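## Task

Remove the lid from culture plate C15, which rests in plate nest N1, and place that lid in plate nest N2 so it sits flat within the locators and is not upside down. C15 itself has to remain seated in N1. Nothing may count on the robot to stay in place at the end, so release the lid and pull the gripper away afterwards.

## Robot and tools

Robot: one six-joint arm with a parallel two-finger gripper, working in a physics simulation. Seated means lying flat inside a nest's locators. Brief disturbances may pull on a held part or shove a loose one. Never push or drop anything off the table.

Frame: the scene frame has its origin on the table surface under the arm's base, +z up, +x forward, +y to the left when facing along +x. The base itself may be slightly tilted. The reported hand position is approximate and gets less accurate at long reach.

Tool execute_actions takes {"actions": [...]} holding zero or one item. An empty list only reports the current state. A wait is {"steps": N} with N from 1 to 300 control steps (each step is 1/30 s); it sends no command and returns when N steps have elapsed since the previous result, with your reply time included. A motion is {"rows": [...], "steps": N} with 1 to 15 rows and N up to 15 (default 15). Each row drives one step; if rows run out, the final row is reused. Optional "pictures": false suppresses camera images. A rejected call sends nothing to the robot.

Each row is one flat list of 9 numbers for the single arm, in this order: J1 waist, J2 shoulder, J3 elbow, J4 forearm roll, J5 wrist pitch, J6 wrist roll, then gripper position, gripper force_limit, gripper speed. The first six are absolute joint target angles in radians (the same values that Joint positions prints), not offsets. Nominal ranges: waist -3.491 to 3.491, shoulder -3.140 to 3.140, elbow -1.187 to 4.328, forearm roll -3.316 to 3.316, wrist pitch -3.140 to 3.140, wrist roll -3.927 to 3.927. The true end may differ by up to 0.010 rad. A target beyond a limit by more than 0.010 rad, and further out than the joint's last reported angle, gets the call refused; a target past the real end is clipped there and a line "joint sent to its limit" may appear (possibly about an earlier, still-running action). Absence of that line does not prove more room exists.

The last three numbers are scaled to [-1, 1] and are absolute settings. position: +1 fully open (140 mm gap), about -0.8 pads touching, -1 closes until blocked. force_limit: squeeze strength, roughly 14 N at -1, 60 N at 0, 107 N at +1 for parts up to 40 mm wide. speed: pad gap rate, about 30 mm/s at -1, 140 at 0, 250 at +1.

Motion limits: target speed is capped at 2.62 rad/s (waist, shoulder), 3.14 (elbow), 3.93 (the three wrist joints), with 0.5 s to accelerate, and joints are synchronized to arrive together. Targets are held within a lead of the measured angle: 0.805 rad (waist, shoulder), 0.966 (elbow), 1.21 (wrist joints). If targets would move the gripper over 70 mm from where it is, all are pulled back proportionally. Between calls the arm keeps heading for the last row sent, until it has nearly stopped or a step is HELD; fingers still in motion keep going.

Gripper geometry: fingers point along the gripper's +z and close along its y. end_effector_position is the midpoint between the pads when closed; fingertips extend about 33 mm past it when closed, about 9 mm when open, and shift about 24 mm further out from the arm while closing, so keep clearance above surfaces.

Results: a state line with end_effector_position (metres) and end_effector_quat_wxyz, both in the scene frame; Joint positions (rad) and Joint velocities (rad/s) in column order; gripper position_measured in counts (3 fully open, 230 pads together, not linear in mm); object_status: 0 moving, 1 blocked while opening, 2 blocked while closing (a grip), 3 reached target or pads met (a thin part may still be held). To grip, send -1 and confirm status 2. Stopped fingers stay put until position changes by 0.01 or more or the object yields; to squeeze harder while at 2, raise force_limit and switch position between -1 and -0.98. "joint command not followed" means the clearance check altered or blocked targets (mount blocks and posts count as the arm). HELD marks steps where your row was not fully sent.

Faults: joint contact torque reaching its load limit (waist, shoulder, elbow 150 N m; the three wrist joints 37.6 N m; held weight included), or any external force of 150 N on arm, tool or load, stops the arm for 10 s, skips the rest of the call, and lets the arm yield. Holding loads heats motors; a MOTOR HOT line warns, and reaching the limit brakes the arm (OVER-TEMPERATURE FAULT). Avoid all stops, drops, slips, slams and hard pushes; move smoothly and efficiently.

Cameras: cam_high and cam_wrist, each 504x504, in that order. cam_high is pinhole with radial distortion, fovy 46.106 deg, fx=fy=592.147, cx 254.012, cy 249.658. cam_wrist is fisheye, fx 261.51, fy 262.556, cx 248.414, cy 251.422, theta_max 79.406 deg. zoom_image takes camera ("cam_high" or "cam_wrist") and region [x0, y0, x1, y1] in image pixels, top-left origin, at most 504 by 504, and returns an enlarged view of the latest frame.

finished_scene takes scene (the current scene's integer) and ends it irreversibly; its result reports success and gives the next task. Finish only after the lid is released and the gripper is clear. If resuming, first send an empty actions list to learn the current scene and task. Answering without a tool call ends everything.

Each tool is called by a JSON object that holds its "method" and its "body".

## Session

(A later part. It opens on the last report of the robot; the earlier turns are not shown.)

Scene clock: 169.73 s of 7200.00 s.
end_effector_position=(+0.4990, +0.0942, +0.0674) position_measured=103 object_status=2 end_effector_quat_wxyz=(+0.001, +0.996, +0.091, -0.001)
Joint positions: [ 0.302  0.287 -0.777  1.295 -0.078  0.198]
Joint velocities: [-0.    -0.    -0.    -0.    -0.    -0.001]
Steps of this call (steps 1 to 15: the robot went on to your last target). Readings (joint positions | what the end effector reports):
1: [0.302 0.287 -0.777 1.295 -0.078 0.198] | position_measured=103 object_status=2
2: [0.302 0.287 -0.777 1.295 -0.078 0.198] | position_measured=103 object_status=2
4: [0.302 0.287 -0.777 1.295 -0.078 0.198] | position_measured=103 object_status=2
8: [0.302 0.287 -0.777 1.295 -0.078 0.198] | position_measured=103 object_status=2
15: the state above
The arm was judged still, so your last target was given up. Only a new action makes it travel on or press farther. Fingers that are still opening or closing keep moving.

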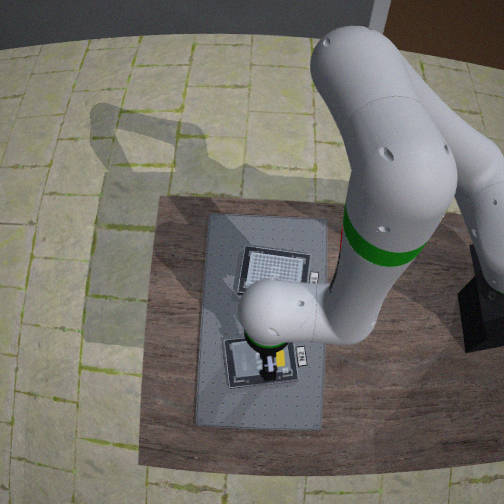

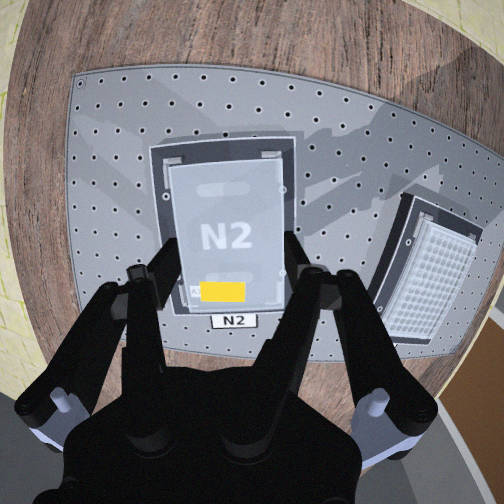

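{"method": "execute_actions", "body": {"actions": [{"rows":[[0.302,0.307,-0.7652,1.319,-0.078,0.165,0.1,-0.4,-0.5]]}]}}

{"method": "zoom_image", "body": {"camera": "cam_wrist", "region": [100,100,380,380]}}

Scene clock: 186.73 s of 7200.00 s.
end_effector_position=(+0.4987, +0.0976, +0.0606) position_measured=103 object_status=2 end_effector_quat_wxyz=(+0.001, +0.996, +0.087, -0.004)
Joint positions: [ 0.302  0.307 -0.765  1.319 -0.078  0.165]
Joint velocities: [ 0. -0.  0. -0. -0.  0.]
Steps of this call (steps 1 to 90: nothing new was sent; then 13.50 s passed at rest; steps 91 to 105: all 15 steps of this action). Readings (joint positions | what the end effector reports):
91: [0.302 0.287 -0.777 1.295 -0.078 0.198] | position_measured=103 object_status=2
92: [0.302 0.290 -0.776 1.299 -0.078 0.192] | position_measured=103 object_status=2
94: [0.302 0.302 -0.769 1.313 -0.078 0.173] | position_measured=103 object_status=2
98: [0.302 0.307 -0.766 1.319 -0.078 0.165] | position_measured=103 object_status=2
105: the state above

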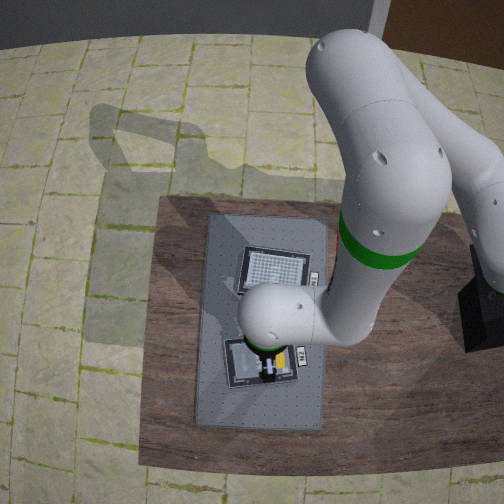

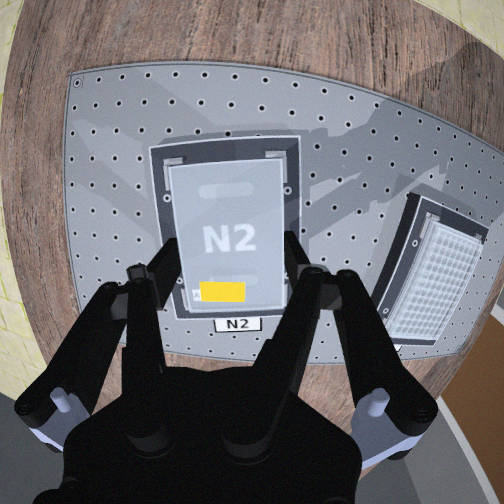

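Region (100, 100, 380, 380) of cam_wrist's 504x504 image, scaled by 1.800, with more detail than that image has.

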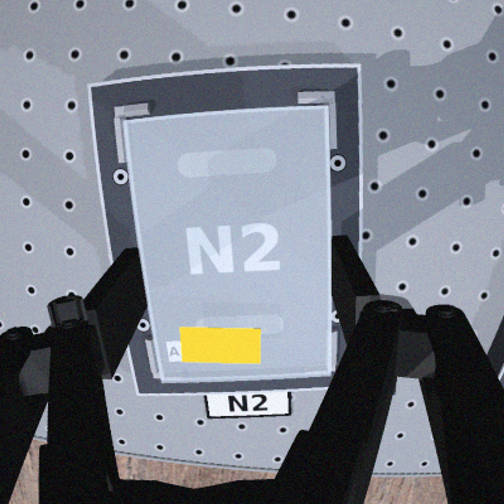

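Another 1.2 mm left, 0.5 mm forward; then down.

{"method": "execute_actions", "body": {"actions": [{"rows":[[0.302,0.307,-0.7652,1.327,-0.078,0.159,0.1,-0.4,-0.5],[0.302,0.307,-0.7652,1.327,-0.078,0.159,0.1,-0.4,-0.5],[0.302,0.307,-0.7652,1.327,-0.078,0.159,0.1,-0.4,-0.5],[0.302,0.307,-0.7652,1.327,-0.078,0.159,0.1,-0.4,-0.5],[0.302,0.322,-0.7555,1.327,-0.078,0.159,0.1,-0.4,-0.5]]}]}}

{"method": "zoom_image", "body": {"camera": "cam_wrist", "region": [100,100,380,380]}}

Scene clock: 194.20 s of 7200.00 s.
end_effector_position=(+0.4989, +0.0990, +0.0556) position_measured=103 object_status=2 end_effector_quat_wxyz=(+0.002, +0.996, +0.088, -0.006)
Joint positions: [ 0.302  0.322 -0.756  1.327 -0.078  0.159]
Joint velocities: [ 0.001  0.001  0.    -0.    -0.001  0.   ]
Steps of this call (steps 1 to 15: the robot went on to your last target; steps 16 to 90: nothing new was sent; then 3.97 s passed at rest; steps 91 to 105: all 15 steps of this action). Readings (joint positions | what the end effector reports):
91: [0.302 0.307 -0.765 1.319 -0.078 0.165] | position_measured=103 object_status=2
92: [0.302 0.307 -0.765 1.322 -0.078 0.163] | position_measured=103 object_status=2
94: [0.302 0.307 -0.765 1.326 -0.078 0.160] | position_measured=103 object_status=2
98: [0.302 0.319 -0.757 1.327 -0.078 0.159] | position_measured=103 object_status=2
105: the state above

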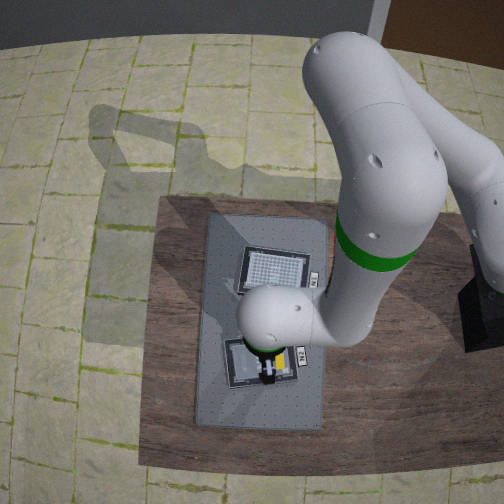

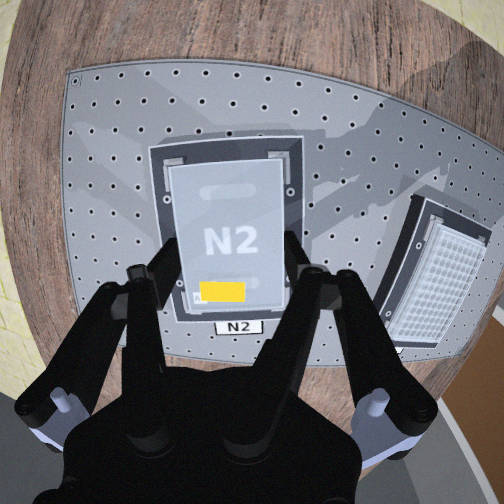

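Region (100, 100, 380, 380) of cam_wrist's 504x504 image, scaled by 1.800, with more detail than that image has.

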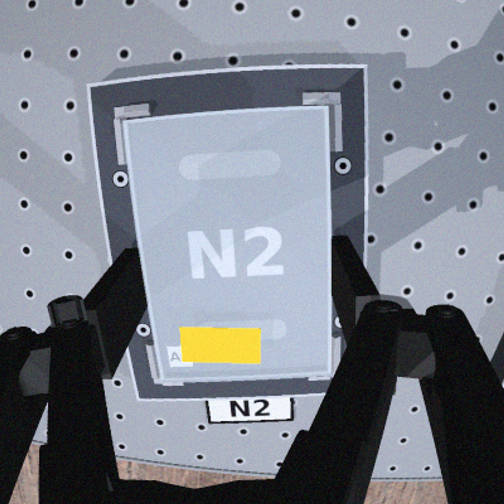

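{"method": "execute_actions", "body": {"actions": [{"rows":[[0.302,0.334,-0.7483,1.323,-0.078,0.163,0.1,-0.4,-0.5]]}]}}

{"method": "zoom_image", "body": {"camera": "cam_wrist", "region": [100,100,380,380]}}

Scene clock: 201.20 s of 7200.00 s.
end_effector_position=(+0.4985, +0.0988, +0.0514) position_measured=103 object_status=2 end_effector_quat_wxyz=(+0.002, +0.996, +0.088, -0.009)
Joint positions: [ 0.302  0.334 -0.748  1.323 -0.078  0.163]
Joint velocities: [-0.     0.     0.     0.001 -0.    -0.   ]
Steps of this call (steps 1 to 15: the robot went on to your last target; steps 16 to 90: nothing new was sent; then 3.50 s passed at rest; steps 91 to 105: all 15 steps of this action). Readings (joint positions | what the end effector reports):
91: [0.302 0.322 -0.755 1.327 -0.078 0.159] | position_measured=103 object_status=2
92: [0.302 0.325 -0.754 1.327 -0.078 0.159] | position_measured=103 object_status=2
94: [0.302 0.331 -0.749 1.324 -0.078 0.162] | position_measured=103 object_status=2
98: [0.302 0.334 -0.748 1.323 -0.078 0.163] | position_measured=103 object_status=2
105: the state above

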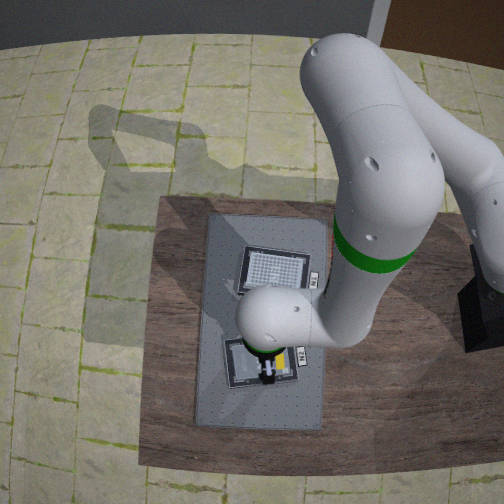

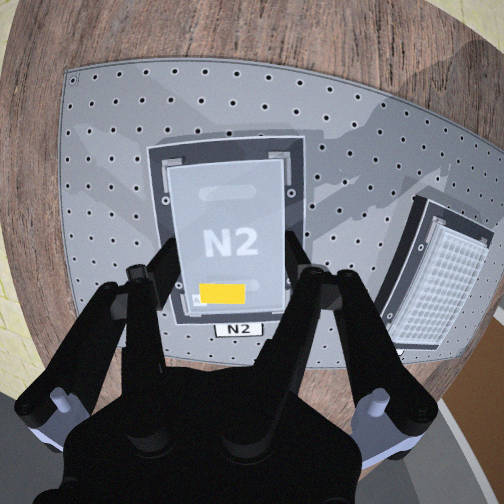

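Region (100, 100, 380, 380) of cam_wrist's 504x504 image, scaled by 1.800, with more detail than that image has.

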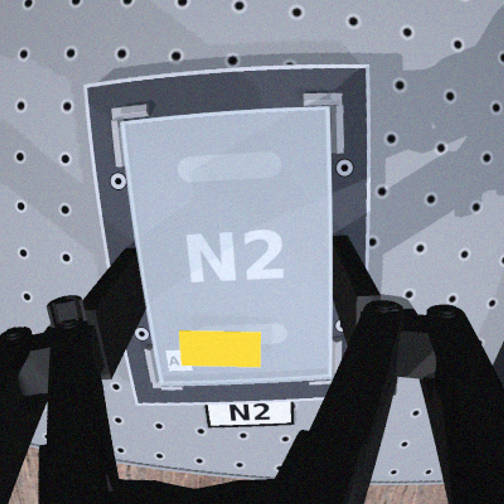

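Bottomed out. Release.

{"method": "execute_actions", "body": {"actions": [{"rows":[[0.302,0.331,-0.75,1.323,-0.078,0.163,0.6,-0.4,-0.5]]}], "pictures": false}}

{"method": "execute_actions", "body": {"actions": [{"rows":[[0.302,0.1,-0.95,1.323,-0.078,0.163,1,-0.4,0]]}]}}

{"method": "zoom_image", "body": {"camera": "cam_wrist", "region": [130,80,480,330]}}

{"method": "zoom_image", "body": {"camera": "cam_high", "region": [200,240,350,400]}}

Scene clock: 207.53 s of 7200.00 s.
end_effector_position=(+0.4984, +0.0986, +0.0524) position_measured=53 object_status=0 end_effector_quat_wxyz=(+0.002, +0.996, +0.088, -0.008)
Joint positions: [ 0.302  0.331 -0.75   1.323 -0.078  0.163]
Joint velocities: [ 0.001  0.     0.     0.     0.001 -0.001]
Steps of this call (steps 1 to 15: the robot went on to your last target; steps 16 to 90: nothing new was sent; then 2.83 s passed at rest; steps 91 to 105: all 15 steps of this action). Readings (joint positions | what the end effector reports):
91: [0.302 0.334 -0.748 1.323 -0.078 0.163] | position_measured=103 object_status=0
92: [0.302 0.334 -0.749 1.323 -0.078 0.163] | position_measured=103 object_status=0
94: [0.302 0.333 -0.750 1.323 -0.078 0.163] | position_measured=92 object_status=0
98: [0.302 0.331 -0.750 1.323 -0.078 0.163] | position_measured=73 object_status=0
105: the state above

Scene clock: 208.03 s of 7200.00 s.
end_effector_position=(+0.4536, +0.0817, +0.1174) position_measured=3 object_status=3 end_effector_quat_wxyz=(-0.000, +0.996, +0.087, +0.007)
Joint positions: [ 0.302  0.1   -0.95   1.323 -0.078  0.163]
Joint velocities: [-0.001 -0.003 -0.002 -0.     0.001 -0.   ]
Steps of this call (steps 1 to 15: all 15 steps of this action). Readings (joint positions | what the end effector reports):
1: [0.302 0.331 -0.750 1.323 -0.078 0.163] | position_measured=53 object_status=0
2: [0.302 0.327 -0.753 1.323 -0.078 0.163] | position_measured=50 object_status=0
4: [0.302 0.304 -0.773 1.323 -0.078 0.163] | position_measured=34 object_status=0
8: [0.302 0.192 -0.871 1.323 -0.078 0.163] | position_measured=5 object_status=0
15: the state above

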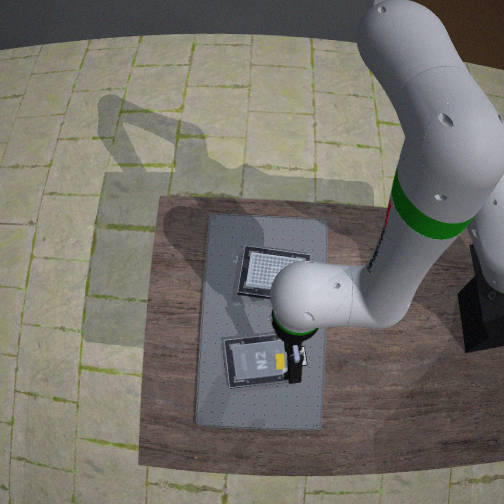

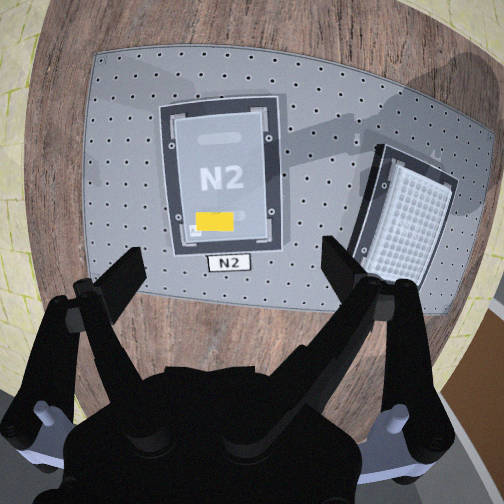

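Region (130, 80, 480, 330) of cam_wrist's 504x504 image, scaled by 1.440, with more detail than that image has; it fills the top 360 rows of this view, and the rest is white.

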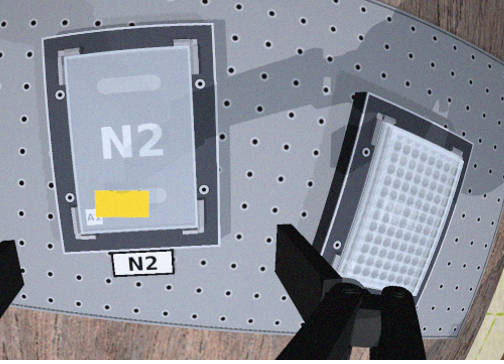

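Region (200, 240, 350, 400) of cam_high's 504x504 image, scaled by 3.150, with more detail than that image has; it fills the left 472 columns of this view, and the rest is white.

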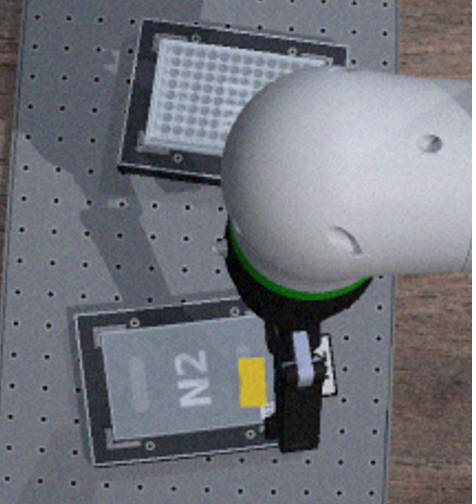

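{"method": "finished_scene", "body": {"scene": 1}}

The scene is finished: the task was done.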